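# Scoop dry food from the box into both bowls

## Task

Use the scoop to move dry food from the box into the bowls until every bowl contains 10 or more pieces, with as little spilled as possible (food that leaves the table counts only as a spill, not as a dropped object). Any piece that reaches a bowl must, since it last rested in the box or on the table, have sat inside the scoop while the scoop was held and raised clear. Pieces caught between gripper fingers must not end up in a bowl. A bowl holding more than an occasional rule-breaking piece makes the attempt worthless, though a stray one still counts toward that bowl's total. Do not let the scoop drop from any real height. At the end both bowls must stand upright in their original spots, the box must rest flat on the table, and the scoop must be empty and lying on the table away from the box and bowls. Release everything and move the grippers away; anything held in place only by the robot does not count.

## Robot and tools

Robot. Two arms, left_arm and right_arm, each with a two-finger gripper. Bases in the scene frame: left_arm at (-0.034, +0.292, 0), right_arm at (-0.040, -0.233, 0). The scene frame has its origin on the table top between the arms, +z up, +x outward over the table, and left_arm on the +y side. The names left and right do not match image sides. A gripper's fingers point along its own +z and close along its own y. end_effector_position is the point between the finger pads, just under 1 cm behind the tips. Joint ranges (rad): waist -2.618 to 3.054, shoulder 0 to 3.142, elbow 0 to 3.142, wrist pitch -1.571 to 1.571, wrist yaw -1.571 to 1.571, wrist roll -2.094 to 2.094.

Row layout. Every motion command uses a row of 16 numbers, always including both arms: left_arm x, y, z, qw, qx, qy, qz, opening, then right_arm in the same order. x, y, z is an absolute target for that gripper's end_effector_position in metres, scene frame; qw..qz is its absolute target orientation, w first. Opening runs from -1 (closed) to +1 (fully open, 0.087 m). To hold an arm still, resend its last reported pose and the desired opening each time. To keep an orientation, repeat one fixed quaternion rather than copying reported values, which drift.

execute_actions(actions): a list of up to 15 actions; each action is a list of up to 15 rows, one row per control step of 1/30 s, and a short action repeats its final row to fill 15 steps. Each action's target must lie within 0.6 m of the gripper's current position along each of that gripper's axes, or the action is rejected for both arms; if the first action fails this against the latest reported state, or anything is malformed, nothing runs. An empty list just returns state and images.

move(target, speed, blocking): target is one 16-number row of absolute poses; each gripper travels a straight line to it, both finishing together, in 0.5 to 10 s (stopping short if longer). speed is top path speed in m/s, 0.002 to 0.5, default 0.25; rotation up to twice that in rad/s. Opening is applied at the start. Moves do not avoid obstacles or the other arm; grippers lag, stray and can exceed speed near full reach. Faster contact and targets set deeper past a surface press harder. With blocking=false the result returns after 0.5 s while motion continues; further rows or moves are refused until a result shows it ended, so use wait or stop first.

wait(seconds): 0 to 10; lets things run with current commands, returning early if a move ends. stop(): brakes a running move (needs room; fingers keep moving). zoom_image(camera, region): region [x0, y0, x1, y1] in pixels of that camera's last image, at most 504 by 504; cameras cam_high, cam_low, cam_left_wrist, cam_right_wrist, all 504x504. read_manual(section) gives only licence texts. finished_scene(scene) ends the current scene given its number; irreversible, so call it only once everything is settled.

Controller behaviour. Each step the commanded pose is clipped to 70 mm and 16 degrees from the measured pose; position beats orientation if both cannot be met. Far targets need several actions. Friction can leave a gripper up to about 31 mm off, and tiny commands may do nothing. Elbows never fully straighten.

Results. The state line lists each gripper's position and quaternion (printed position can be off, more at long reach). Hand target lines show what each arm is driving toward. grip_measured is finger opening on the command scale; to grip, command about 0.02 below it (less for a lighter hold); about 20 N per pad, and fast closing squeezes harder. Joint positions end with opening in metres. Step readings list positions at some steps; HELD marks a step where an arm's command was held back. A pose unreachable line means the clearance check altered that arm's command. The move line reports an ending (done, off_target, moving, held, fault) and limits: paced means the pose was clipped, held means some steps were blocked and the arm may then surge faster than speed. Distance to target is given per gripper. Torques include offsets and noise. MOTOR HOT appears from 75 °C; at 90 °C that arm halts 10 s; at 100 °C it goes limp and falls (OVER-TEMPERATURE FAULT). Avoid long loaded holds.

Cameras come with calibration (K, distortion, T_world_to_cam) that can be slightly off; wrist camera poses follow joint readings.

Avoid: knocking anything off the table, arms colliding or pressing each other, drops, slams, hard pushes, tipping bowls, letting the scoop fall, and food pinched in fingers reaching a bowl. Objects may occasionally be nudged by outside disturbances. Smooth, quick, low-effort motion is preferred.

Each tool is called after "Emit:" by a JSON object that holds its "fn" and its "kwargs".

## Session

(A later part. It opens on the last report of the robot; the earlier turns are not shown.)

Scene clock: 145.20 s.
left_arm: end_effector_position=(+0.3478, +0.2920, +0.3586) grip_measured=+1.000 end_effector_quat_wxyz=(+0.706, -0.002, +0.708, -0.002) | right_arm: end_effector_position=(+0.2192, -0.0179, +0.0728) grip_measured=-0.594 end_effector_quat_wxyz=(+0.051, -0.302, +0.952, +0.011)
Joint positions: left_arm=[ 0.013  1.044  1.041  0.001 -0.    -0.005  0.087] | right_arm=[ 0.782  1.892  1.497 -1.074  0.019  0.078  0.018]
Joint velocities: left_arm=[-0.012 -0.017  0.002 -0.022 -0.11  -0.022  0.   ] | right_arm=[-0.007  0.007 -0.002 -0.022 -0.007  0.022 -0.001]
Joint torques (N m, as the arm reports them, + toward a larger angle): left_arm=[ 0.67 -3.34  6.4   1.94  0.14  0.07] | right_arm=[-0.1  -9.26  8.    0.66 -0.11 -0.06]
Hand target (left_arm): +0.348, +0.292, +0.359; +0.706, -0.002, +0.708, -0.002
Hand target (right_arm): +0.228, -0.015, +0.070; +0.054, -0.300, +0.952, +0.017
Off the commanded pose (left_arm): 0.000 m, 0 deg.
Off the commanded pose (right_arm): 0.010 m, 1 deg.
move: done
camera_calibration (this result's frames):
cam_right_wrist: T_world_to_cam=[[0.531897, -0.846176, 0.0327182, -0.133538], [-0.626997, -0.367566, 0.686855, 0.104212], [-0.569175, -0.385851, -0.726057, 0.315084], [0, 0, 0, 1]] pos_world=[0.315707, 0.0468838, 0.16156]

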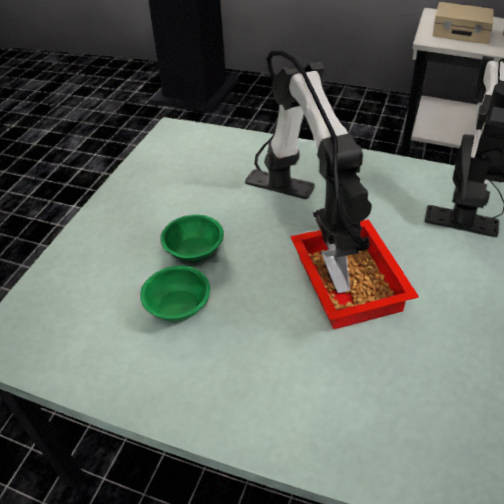

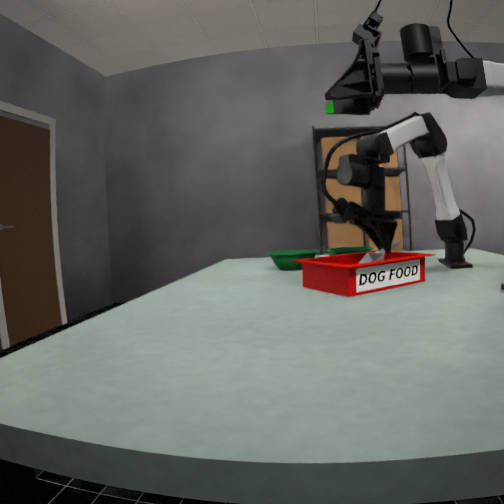

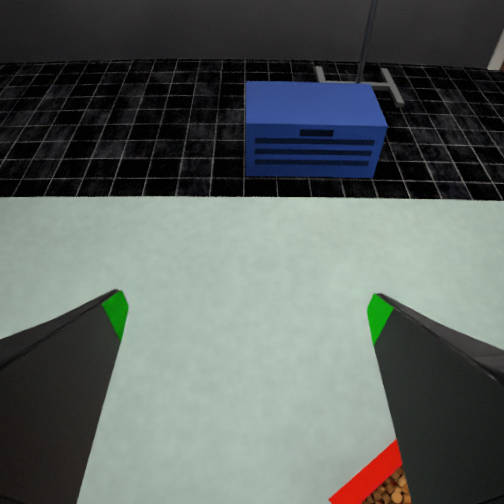

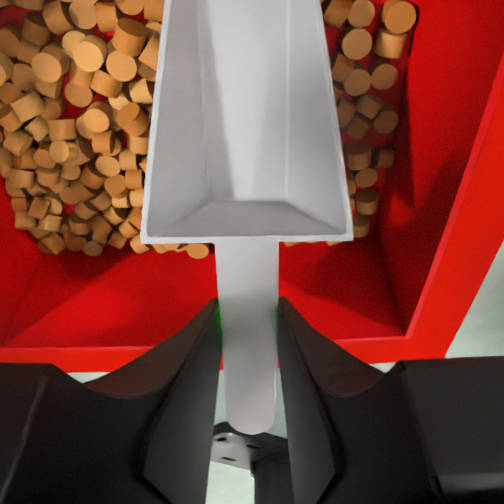

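Emit:
{"fn": "move", "kwargs": {"target": [0.3478,0.2920,0.3586,0.706,-0.002,0.708,-0.002,1, 0.242,-0.004,0.065,0.0541,-0.3002,0.9522,0.0170,-0.7], "speed": 0.04}}

Emit:
{"fn": "move", "kwargs": {"target": [0.3478,0.2920,0.3586,0.706,-0.002,0.708,-0.002,1, 0.290,0.030,0.065,0.0541,-0.3002,0.9522,0.0170,-0.7], "speed": 0.05}}

Emit:
{"fn": "move", "kwargs": {"target": [0.3478,0.2920,0.3586,0.706,-0.002,0.708,-0.002,1, 0.280,0.026,0.058,0.3650,-0.2778,0.8811,0.1151,-0.7], "speed": 0.1}}

Emit:
{"fn": "move", "kwargs": {"target": [0.3478,0.2920,0.3586,0.706,-0.002,0.708,-0.002,1, 0.270,0.018,0.13,0.4403,-0.2667,0.8459,0.1388,-0.7], "speed": 0.1}}

Scene clock: 163.37 s.
left_arm: end_effector_position=(+0.3478, +0.2920, +0.3586) grip_measured=+1.000 end_effector_quat_wxyz=(+0.706, -0.002, +0.708, -0.002) | right_arm: end_effector_position=(+0.2345, -0.0052, +0.0687) grip_measured=-0.594 end_effector_quat_wxyz=(+0.056, -0.302, +0.952, +0.012)
Joint positions: left_arm=[ 0.013  1.044  1.041  0.001 -0.    -0.005  0.087] | right_arm=[ 0.782  1.961  1.576 -1.074  0.019  0.078  0.018]
Joint velocities: left_arm=[ 0.022 -0.002 -0.017 -0.007 -0.051 -0.007  0.   ] | right_arm=[ 0.012 -0.002 -0.017 -0.037 -0.007 -0.051  0.   ]
Joint torques (N m, as the arm reports them, + toward a larger angle): left_arm=[ 0.65 -3.06  6.46  1.98  0.11  0.11] | right_arm=[-0.21 -9.63  8.1   0.6  -0.13 -0.07]
Hand target (left_arm): +0.348, +0.292, +0.359; +0.706, -0.002, +0.708, -0.002
Hand target (right_arm): +0.242, -0.004, +0.065; +0.055, -0.300, +0.952, +0.017
Off the commanded pose (left_arm): 0.000 m, 0 deg.
Off the commanded pose (right_arm): 0.008 m, 1 deg.
move: done
camera_calibration (this result's frames):
cam_right_wrist: T_world_to_cam=[[0.531662, -0.846372, 0.0314689, -0.130666], [-0.632014, -0.371727, 0.679984, 0.122894], [-0.563821, -0.38141, -0.732552, 0.324909], [0, 0, 0, 1]] pos_world=[0.330332, 0.0590149, 0.158559]

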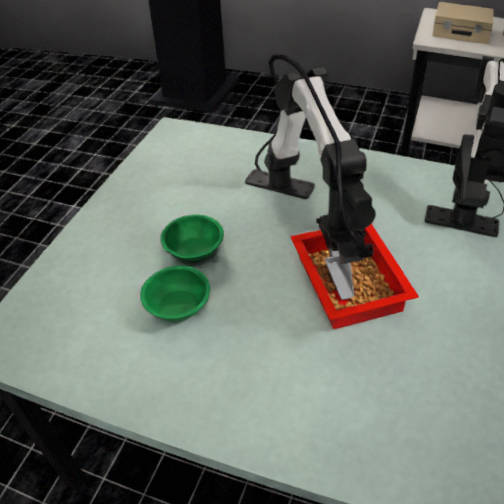

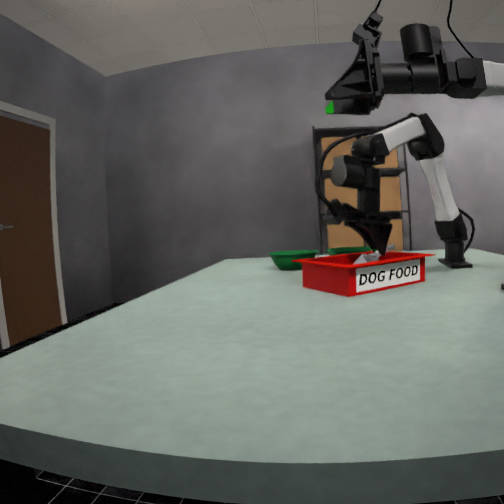

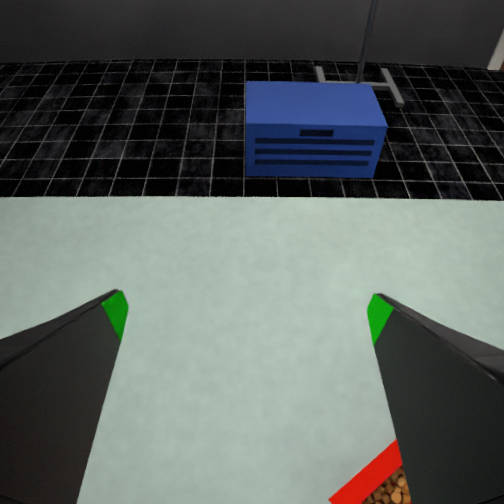

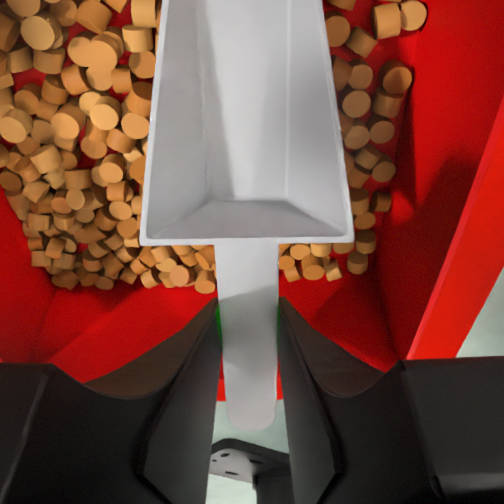

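Scene clock: 165.00 s.
left_arm: end_effector_position=(+0.3478, +0.2920, +0.3586) grip_measured=+1.000 end_effector_quat_wxyz=(+0.706, -0.002, +0.708, -0.002) | right_arm: end_effector_position=(+0.2863, +0.0331, +0.0692) grip_measured=-0.594 end_effector_quat_wxyz=(+0.063, -0.300, +0.952, +0.016)
Joint positions: left_arm=[ 0.013  1.044  1.041  0.001 -0.    -0.005  0.087] | right_arm=[ 0.773  2.212  1.96  -1.189  0.017  0.071  0.018]
Joint velocities: left_arm=[-0.007 -0.007 -0.012 -0.007  0.051 -0.007  0.   ] | right_arm=[-0.012 -0.002  0.007 -0.051  0.022 -0.022  0.   ]
Joint torques (N m, as the arm reports them, + toward a larger angle): left_arm=[ 0.79 -3.21  6.43  1.97  0.11  0.13] | right_arm=[  0.03 -12.41   8.27   0.51  -0.12  -0.06]
Hand target (left_arm): +0.348, +0.292, +0.359; +0.706, -0.002, +0.708, -0.002
Hand target (right_arm): +0.290, +0.031, +0.065; +0.055, -0.300, +0.952, +0.017
Off the commanded pose (left_arm): 0.000 m, 0 deg.
Off the commanded pose (right_arm): 0.006 m, 1 deg.
move: done
camera_calibration (this result's frames):
cam_right_wrist: T_world_to_cam=[[0.52957, -0.847807, 0.0279049, -0.124882], [-0.64063, -0.378165, 0.668269, 0.173044], [-0.556011, -0.371773, -0.743396, 0.367236], [0, 0, 0, 1]] pos_world=[0.381178, 0.0960911, 0.160846]

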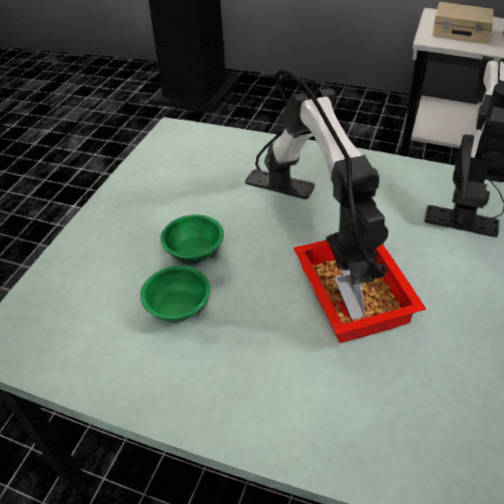

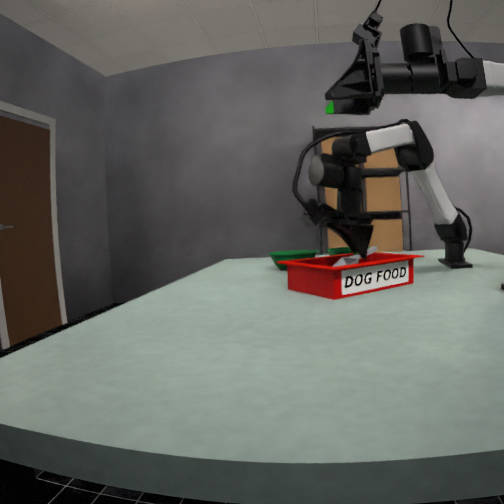

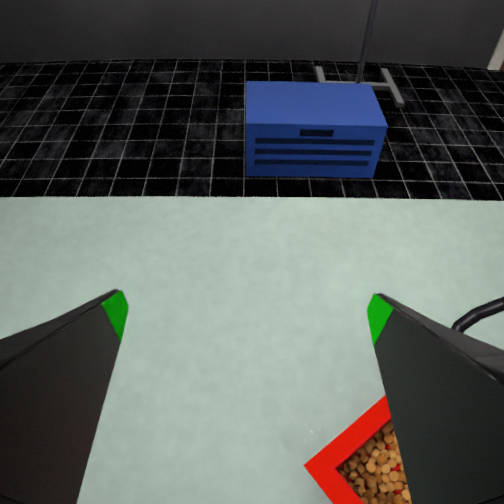

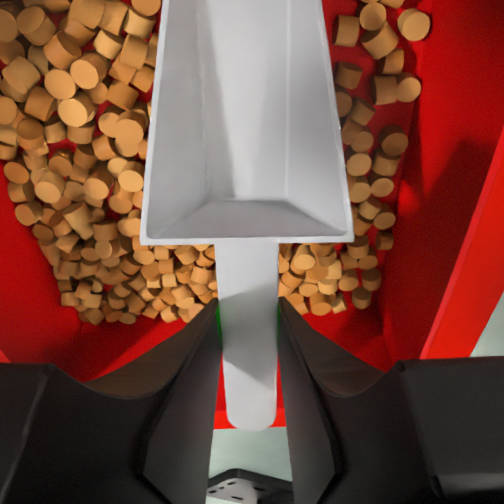

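Scene clock: 168.87 s.
left_arm: end_effector_position=(+0.3478, +0.2920, +0.3586) grip_measured=+1.000 end_effector_quat_wxyz=(+0.706, -0.002, +0.708, -0.002) | right_arm: end_effector_position=(+0.2786, +0.0218, +0.0502) grip_measured=-0.594 end_effector_quat_wxyz=(+0.346, -0.274, +0.890, +0.111)
Joint positions: left_arm=[ 0.013  1.044  1.041  0.001 -0.    -0.005  0.087] | right_arm=[ 0.78   1.667  0.957 -0.12   0.055  0.071  0.018]
Joint velocities: left_arm=[ 0.002 -0.017 -0.002 -0.066 -0.037  0.007  0.   ] | right_arm=[-0.002  0.002 -0.022  0.007 -0.037  0.007  0.001]
Joint torques (N m, as the arm reports them, + toward a larger angle): left_arm=[ 0.57 -3.15  6.48  1.94  0.17  0.07] | right_arm=[  1.53 -11.66   5.34   1.82   0.17  -0.05]
Hand target (left_arm): +0.348, +0.292, +0.359; +0.706, -0.002, +0.708, -0.002
Hand target (right_arm): +0.279, +0.025, +0.059; +0.365, -0.277, +0.882, +0.114
Off the commanded pose (left_arm): 0.000 m, 0 deg.
Off the commanded pose (right_arm): 0.009 m, 3 deg.
move: off_target (right_arm)
camera_calibration (this result's frames):
cam_right_wrist: T_world_to_cam=[[0.519324, -0.854317, -0.0211149, -0.124383], [-0.846943, -0.517822, 0.120613, 0.264613], [-0.113975, -0.0447539, -0.992475, 0.226908], [0, 0, 0, 1]] pos_world=[0.314569, 0.040915, 0.190658]

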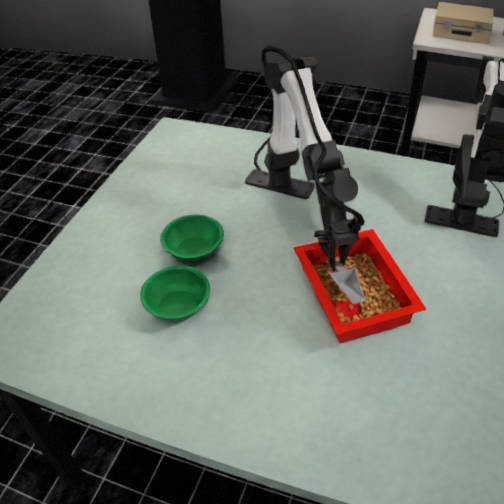

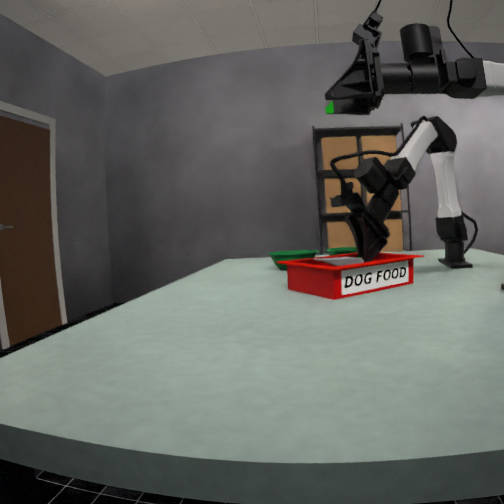

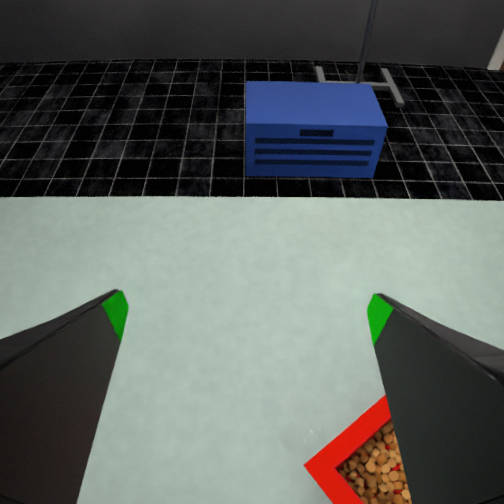

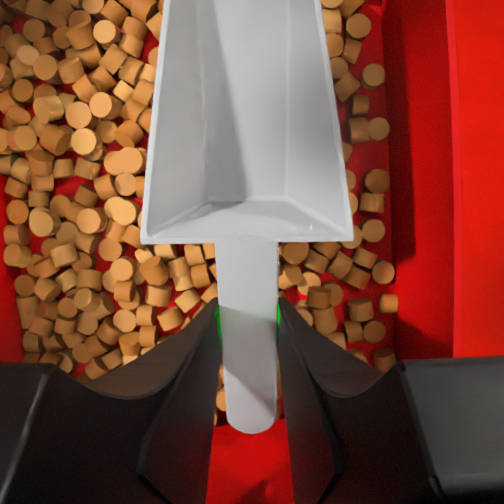

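Scene clock: 170.27 s.
left_arm: end_effector_position=(+0.3478, +0.2920, +0.3586) grip_measured=+1.000 end_effector_quat_wxyz=(+0.706, -0.002, +0.708, -0.002) | right_arm: end_effector_position=(+0.2725, +0.0176, +0.1256) grip_measured=-0.594 end_effector_quat_wxyz=(+0.428, -0.262, +0.853, +0.139)
Joint positions: left_arm=[ 0.013  1.044  1.041  0.001 -0.    -0.005  0.087] | right_arm=[ 0.789  1.426  0.916 -0.128  0.069  0.068  0.018]
Joint velocities: left_arm=[ 0.002  0.002 -0.007 -0.051 -0.051 -0.022  0.   ] | right_arm=[ 0.002 -0.012  0.012 -0.081  0.007 -0.022 -0.002]
Joint torques (N m, as the arm reports them, + toward a larger angle): left_arm=[ 0.6  -3.18  6.38  1.95  0.22  0.11] | right_arm=[ 1.49 -9.34  5.73  1.91  0.13 -0.08]
Hand target (left_arm): +0.348, +0.292, +0.359; +0.706, -0.002, +0.708, -0.002
Hand target (right_arm): +0.270, +0.018, +0.130; +0.440, -0.266, +0.846, +0.139
Off the commanded pose (left_arm): 0.000 m, 0 deg.
Off the commanded pose (right_arm): 0.005 m, 2 deg.
move: done
camera_calibration (this result's frames):
cam_right_wrist: T_world_to_cam=[[0.523522, -0.851203, -0.0371192, -0.122369], [-0.851058, -0.520377, -0.0700561, 0.273201], [0.040316, 0.0682665, -0.996852, 0.257329], [0, 0, 0, 1]] pos_world=[0.286198, 0.0204399, 0.271116]

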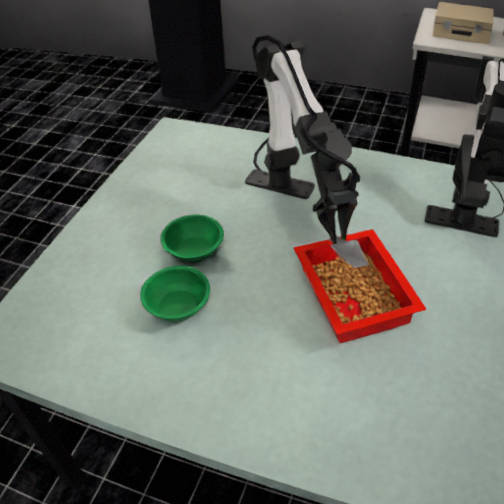

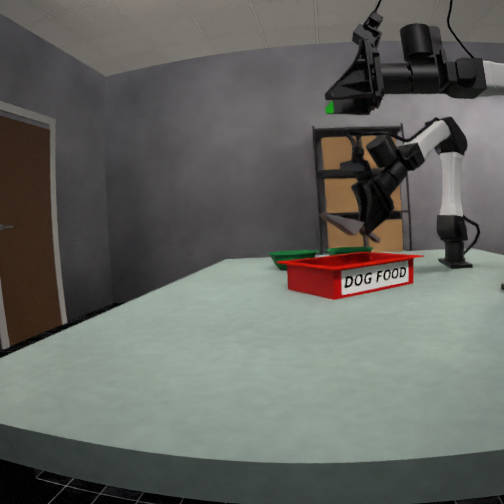

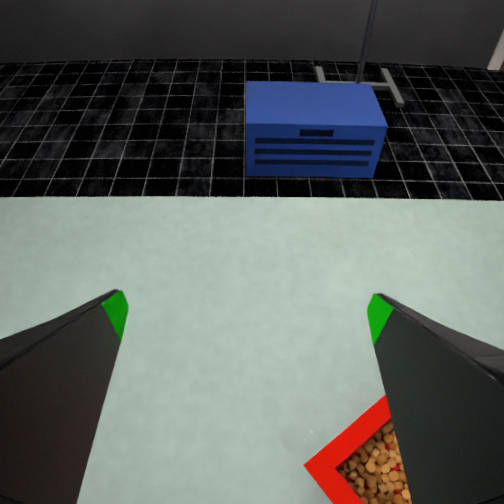

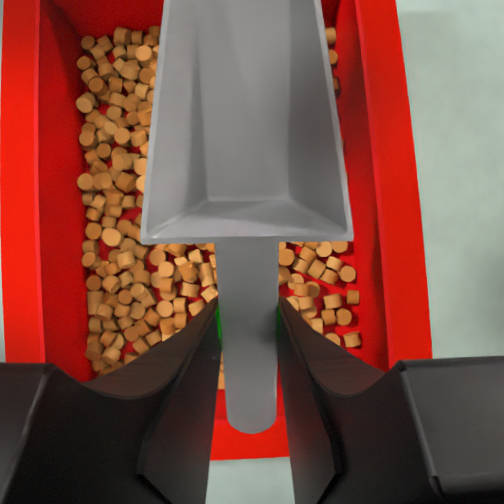

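Emit:
{"fn": "move", "kwargs": {"target": [0.234,0.166,0.15,0.0413,-0.3170,0.9474,0.0138,0.6, 0.245,-0.03,0.13,0.0541,-0.3002,0.9522,0.0170,-0.7], "speed": 0.3}}

Scene clock: 196.27 s.
left_arm: end_effector_position=(+0.2320, +0.1687, +0.1505) grip_measured=+0.600 end_effector_quat_wxyz=(+0.047, -0.316, +0.947, +0.021) | right_arm: end_effector_position=(+0.2415, -0.0309, +0.1253) grip_measured=-0.594 end_effector_quat_wxyz=(+0.051, -0.302, +0.952, +0.012)
Joint positions: left_arm=[-0.357  1.695  1.565 -1.396 -0.093 -1.012  0.07 ] | right_arm=[ 0.715  1.92   1.745 -1.291  0.01   0.012  0.018]
Joint velocities: left_arm=[-0.002 -0.002 -0.002 -0.022  0.051 -0.037  0.   ] | right_arm=[-0.007 -0.002  0.002 -0.051 -0.022  0.022  0.   ]
Joint torques (N m, as the arm reports them, + toward a larger angle): left_arm=[ 0.76 -7.68  6.58  0.36  0.12  0.09] | right_arm=[  0.01 -10.63   8.78   0.51  -0.15  -0.08]
Hand target (left_arm): +0.233, +0.166, +0.153; +0.043, -0.319, +0.947, +0.018
Hand target (right_arm): +0.247, -0.030, +0.129; +0.054, -0.301, +0.952, +0.018
Off the commanded pose (left_arm): 0.003 m, 1 deg.
Off the commanded pose (right_arm): 0.006 m, 1 deg.
move: done
camera_calibration (this result's frames):
cam_left_wrist: T_world_to_cam=[[0.61522, -0.788332, 0.00598308, -0.0147851], [-0.571093, -0.440428, 0.692731, 0.127851], [-0.543467, -0.429599, -0.721171, 0.446196], [0, 0, 0, 1]] pos_world=[0.324604, 0.236339, 0.233306]
cam_right_wrist: T_world_to_cam=[[0.531796, -0.846324, 0.030458, -0.15783], [-0.626, -0.368622, 0.687199, 0.0770042], [-0.570366, -0.384517, -0.725831, 0.361139], [0, 0, 0, 1]] pos_world=[0.338119, 0.0336738, 0.214016]

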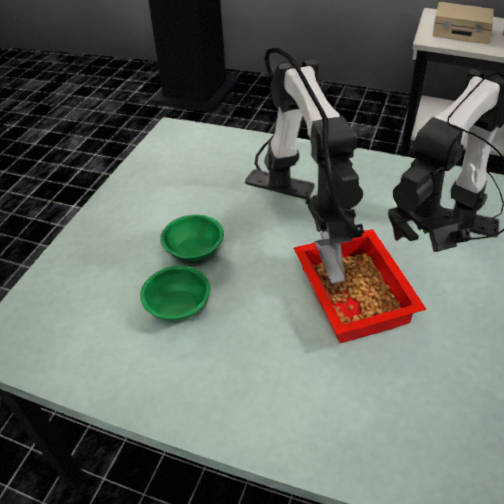

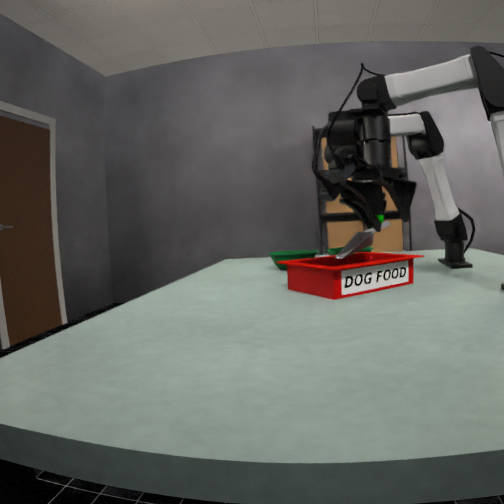

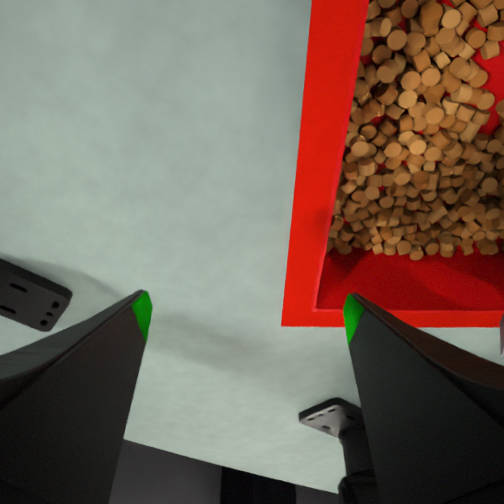

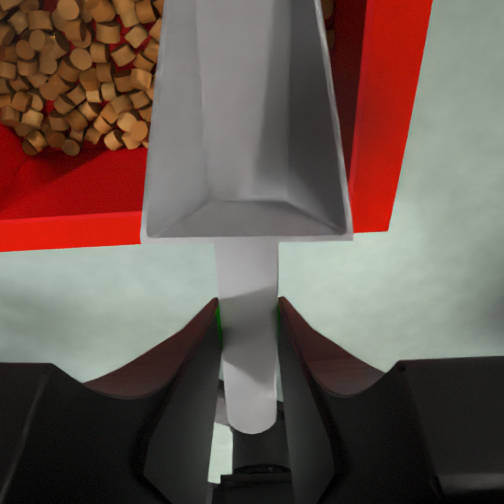

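Emit:
{"fn": "move", "kwargs": {"target": [0.257,0.137,0.09,0.0413,-0.3170,0.9474,0.0138,0.6, 0.245,-0.03,0.13,0.0541,-0.3002,0.9522,0.0170,-0.7], "speed": 0.15}}

Emit:
{"fn": "move", "kwargs": {"target": [0.257,0.137,0.042,0.0413,-0.3170,0.9474,0.0138,0.6, 0.245,-0.03,0.13,0.0541,-0.3002,0.9522,0.0170,-0.7], "speed": 0.08}}

Scene clock: 207.87 s.
left_arm: end_effector_position=(+0.2602, +0.1409, +0.0971) grip_measured=+0.600 end_effector_quat_wxyz=(+0.049, -0.318, +0.947, +0.013) | right_arm: end_effector_position=(+0.2409, -0.0314, +0.1254) grip_measured=-0.594 end_effector_quat_wxyz=(+0.049, -0.302, +0.952, +0.011)
Joint positions: left_arm=[-0.397  1.821  1.503 -1.198 -0.085 -1.056  0.07 ] | right_arm=[ 0.715  1.92   1.745 -1.294  0.01   0.012  0.018]
Joint velocities: left_arm=[-0.007 -0.002 -0.007 -0.037  0.007 -0.022  0.   ] | right_arm=[ 0.002  0.007 -0.012  0.022 -0.051 -0.037  0.   ]
Joint torques (N m, as the arm reports them, + toward a larger angle): left_arm=[ 0.19 -9.04  3.98  0.68  0.11 -0.02] | right_arm=[  0.15 -11.18   8.3    0.51  -0.08  -0.01]
Hand target (left_arm): +0.257, +0.138, +0.090; +0.041, -0.317, +0.947, +0.014
Hand target (right_arm): +0.245, -0.030, +0.130; +0.054, -0.300, +0.952, +0.017
Off the commanded pose (left_arm): 0.009 m, 1 deg.
Off the commanded pose (right_arm): 0.006 m, 1 deg.
move: done
camera_calibration (this result's frames):
cam_left_wrist: T_world_to_cam=[[0.61669, -0.786866, 0.0231347, -0.0559765], [-0.576248, -0.43121, 0.694259, 0.168557], [-0.536313, -0.441474, -0.719353, 0.410727], [0, 0, 0, 1]] pos_world=[0.351929, 0.209963, 0.179731]
cam_right_wrist: T_world_to_cam=[[0.531872, -0.84627, 0.030655, -0.157923], [-0.624297, -0.367392, 0.689403, 0.0757656], [-0.572159, -0.385812, -0.723729, 0.360772], [0, 0, 0, 1]] pos_world=[0.337714, 0.0333808, 0.213709]

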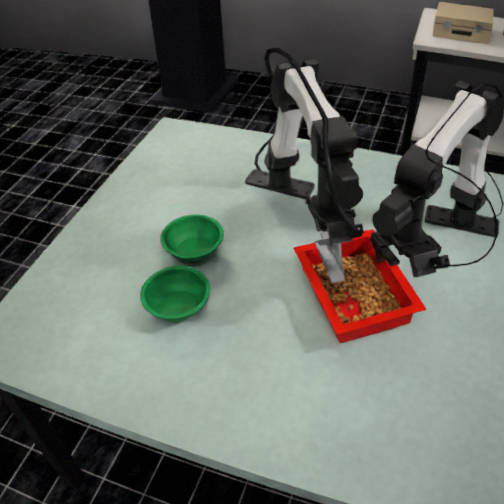

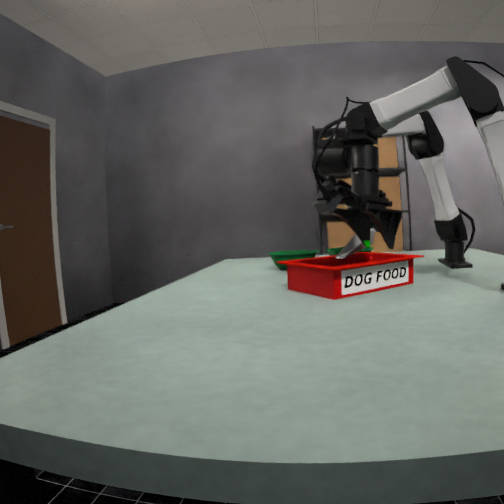

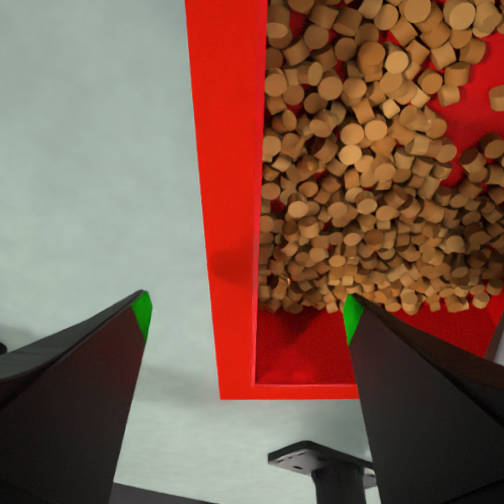

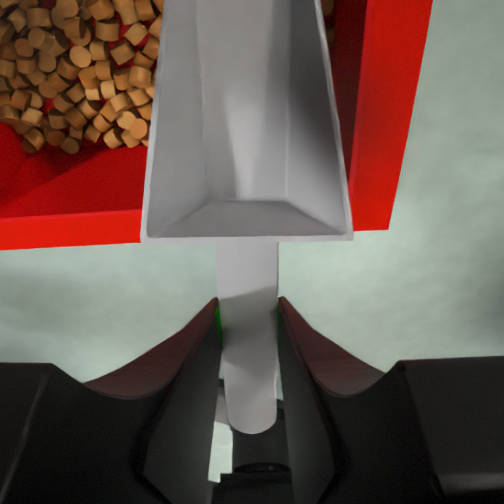

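Scene clock: 209.07 s.
left_arm: end_effector_position=(+0.2619, +0.1401, +0.0506) grip_measured=+0.600 end_effector_quat_wxyz=(+0.051, -0.319, +0.946, +0.011) | right_arm: end_effector_position=(+0.2409, -0.0314, +0.1254) grip_measured=-0.594 end_effector_quat_wxyz=(+0.049, -0.302, +0.952, +0.011)
Joint positions: left_arm=[-0.397  1.852  1.356 -1.014 -0.084 -1.057  0.07 ] | right_arm=[ 0.715  1.92   1.745 -1.294  0.01   0.012  0.018]
Joint velocities: left_arm=[-0.002  0.007 -0.002  0.037  0.022 -0.022  0.001] | right_arm=[ 0.002  0.007  0.002 -0.051  0.007  0.022 -0.   ]
Joint torques (N m, as the arm reports them, + toward a larger angle): left_arm=[ 0.05 -8.75  3.88  0.68  0.14  0.08] | right_arm=[  0.23 -11.22   8.3    0.5   -0.14  -0.01]
Hand target (left_arm): +0.257, +0.137, +0.042; +0.041, -0.317, +0.947, +0.014
Hand target (right_arm): +0.245, -0.030, +0.130; +0.054, -0.300, +0.952, +0.017
Off the commanded pose (left_arm): 0.010 m, 1 deg.
Off the commanded pose (right_arm): 0.006 m, 1 deg.
move: done
camera_calibration (this result's frames):
cam_left_wrist: T_world_to_cam=[[0.61804, -0.785641, 0.0282075, -0.0574272], [-0.578803, -0.43046, 0.692597, 0.202135], [-0.53199, -0.444379, -0.720773, 0.377139], [0, 0, 0, 1]] pos_world=[0.353123, 0.209487, 0.133453]
cam_right_wrist: T_world_to_cam=[[0.531872, -0.84627, 0.030655, -0.157923], [-0.624297, -0.367392, 0.689403, 0.0757656], [-0.572159, -0.385812, -0.723729, 0.360772], [0, 0, 0, 1]] pos_world=[0.337714, 0.0333808, 0.213709]

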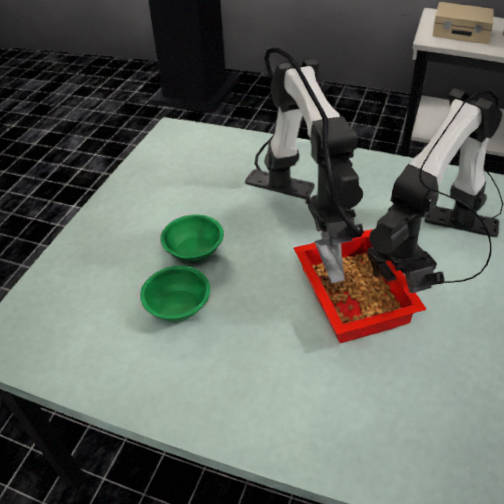

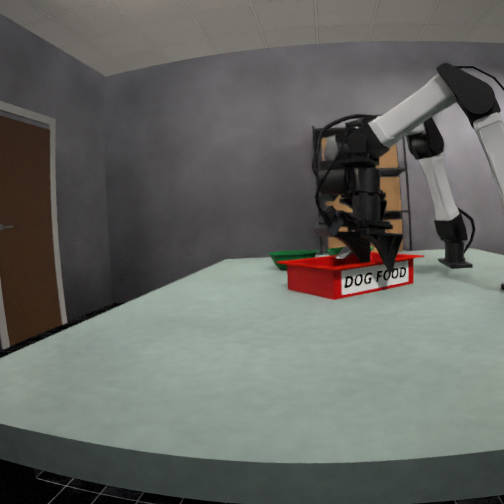

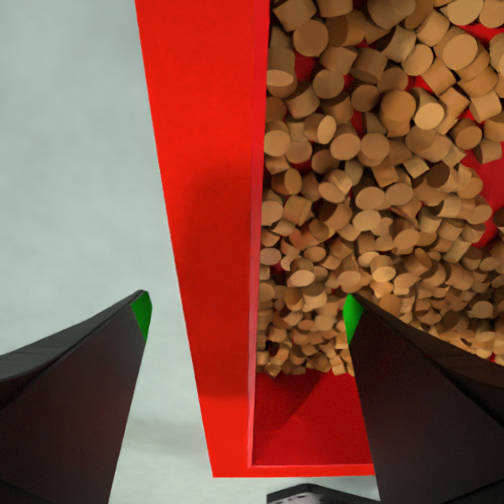

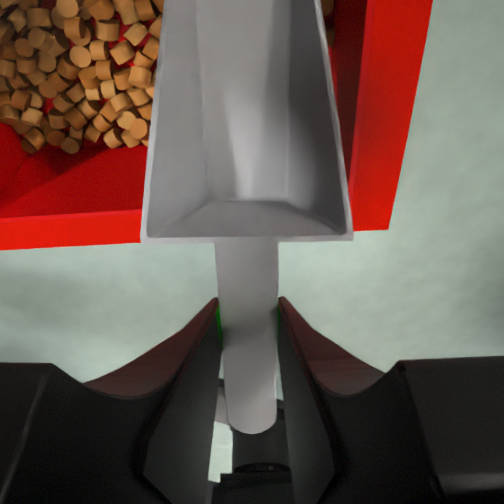

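Emit:
{"fn": "move", "kwargs": {"target": [0.2619,0.1401,0.048,0.0413,-0.3170,0.9474,0.0138,-0.55, 0.245,-0.03,0.13,0.0541,-0.3002,0.9522,0.0170,-0.7], "speed": 0.05}}

Emit:
{"fn": "zoom_image", "kwargs": {"camera": "cam_high", "region": [270, 190, 450, 350]}}

Scene clock: 219.73 s.
left_arm: end_effector_position=(+0.2615, +0.1403, +0.0506) grip_measured=-0.524 end_effector_quat_wxyz=(+0.050, -0.318, +0.947, +0.012) | right_arm: end_effector_position=(+0.2409, -0.0314, +0.1254) grip_measured=-0.594 end_effector_quat_wxyz=(+0.049, -0.302, +0.952, +0.011)
Joint positions: left_arm=[-0.397  1.852  1.356 -1.016 -0.084 -1.057  0.021] | right_arm=[ 0.715  1.92   1.745 -1.294  0.01   0.012  0.018]
Joint velocities: left_arm=[ 0.032 -0.007  0.002 -0.066  0.022  0.037 -0.   ] | right_arm=[ 0.007  0.007 -0.012 -0.081  0.022 -0.022 -0.001]
Joint torques (N m, as the arm reports them, + toward a larger angle): left_arm=[ 0.94 -8.22  6.22  0.41  0.09  0.19] | right_arm=[  0.25 -11.23   8.33   0.51  -0.15  -0.01]
Hand target (left_arm): +0.262, +0.140, +0.048; +0.041, -0.317, +0.947, +0.014
Hand target (right_arm): +0.245, -0.030, +0.130; +0.054, -0.300, +0.952, +0.017
Off the commanded pose (left_arm): 0.003 m, 1 deg.
Off the commanded pose (right_arm): 0.006 m, 1 deg.
move: done
camera_calibration (this result's frames):
cam_left_wrist: T_world_to_cam=[[0.617483, -0.786128, 0.0267868, -0.0567704], [-0.578132, -0.430489, 0.69314, 0.201792], [-0.533365, -0.443488, -0.720305, 0.377237], [0, 0, 0, 1]] pos_world=[0.352922, 0.209541, 0.133376]
cam_right_wrist: T_world_to_cam=[[0.531872, -0.84627, 0.030655, -0.157923], [-0.624297, -0.367392, 0.689403, 0.0757656], [-0.572159, -0.385812, -0.723729, 0.360772], [0, 0, 0, 1]] pos_world=[0.337714, 0.0333808, 0.213709]

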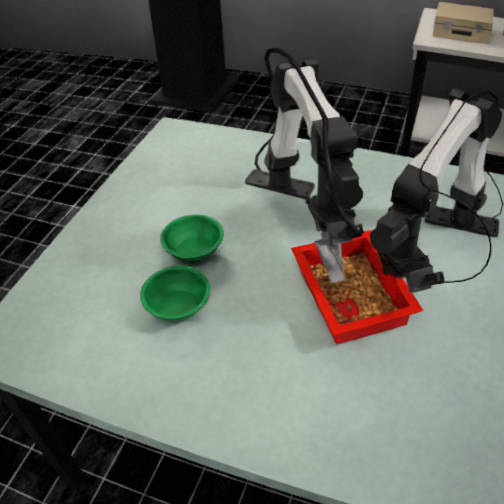

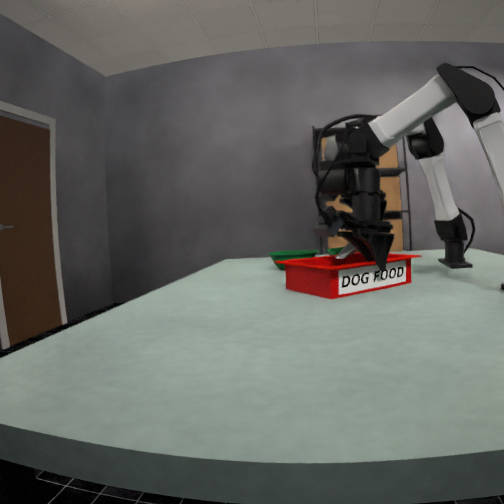

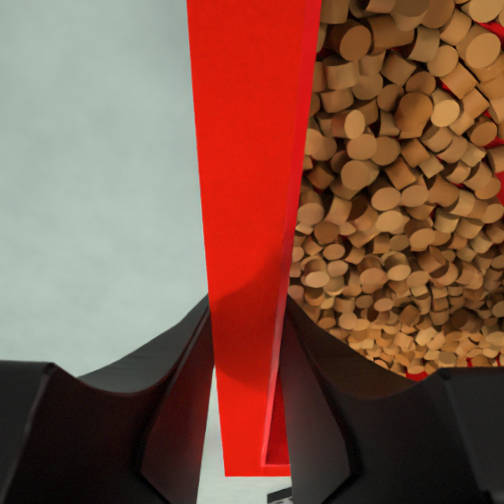

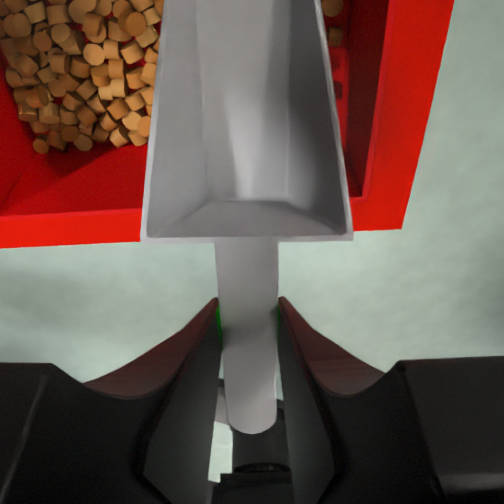

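Region (270, 190, 450, 350) of cam_high's 504x504 image, scaled by 2.800, with more detail than that image has.

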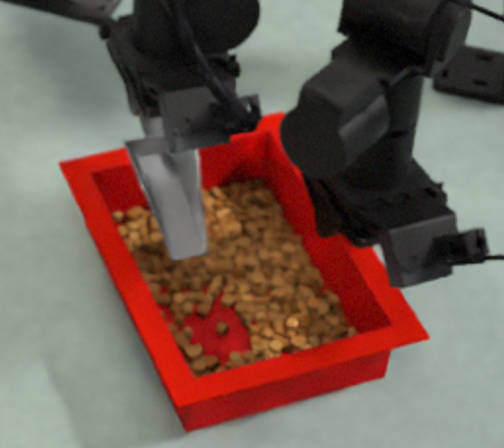

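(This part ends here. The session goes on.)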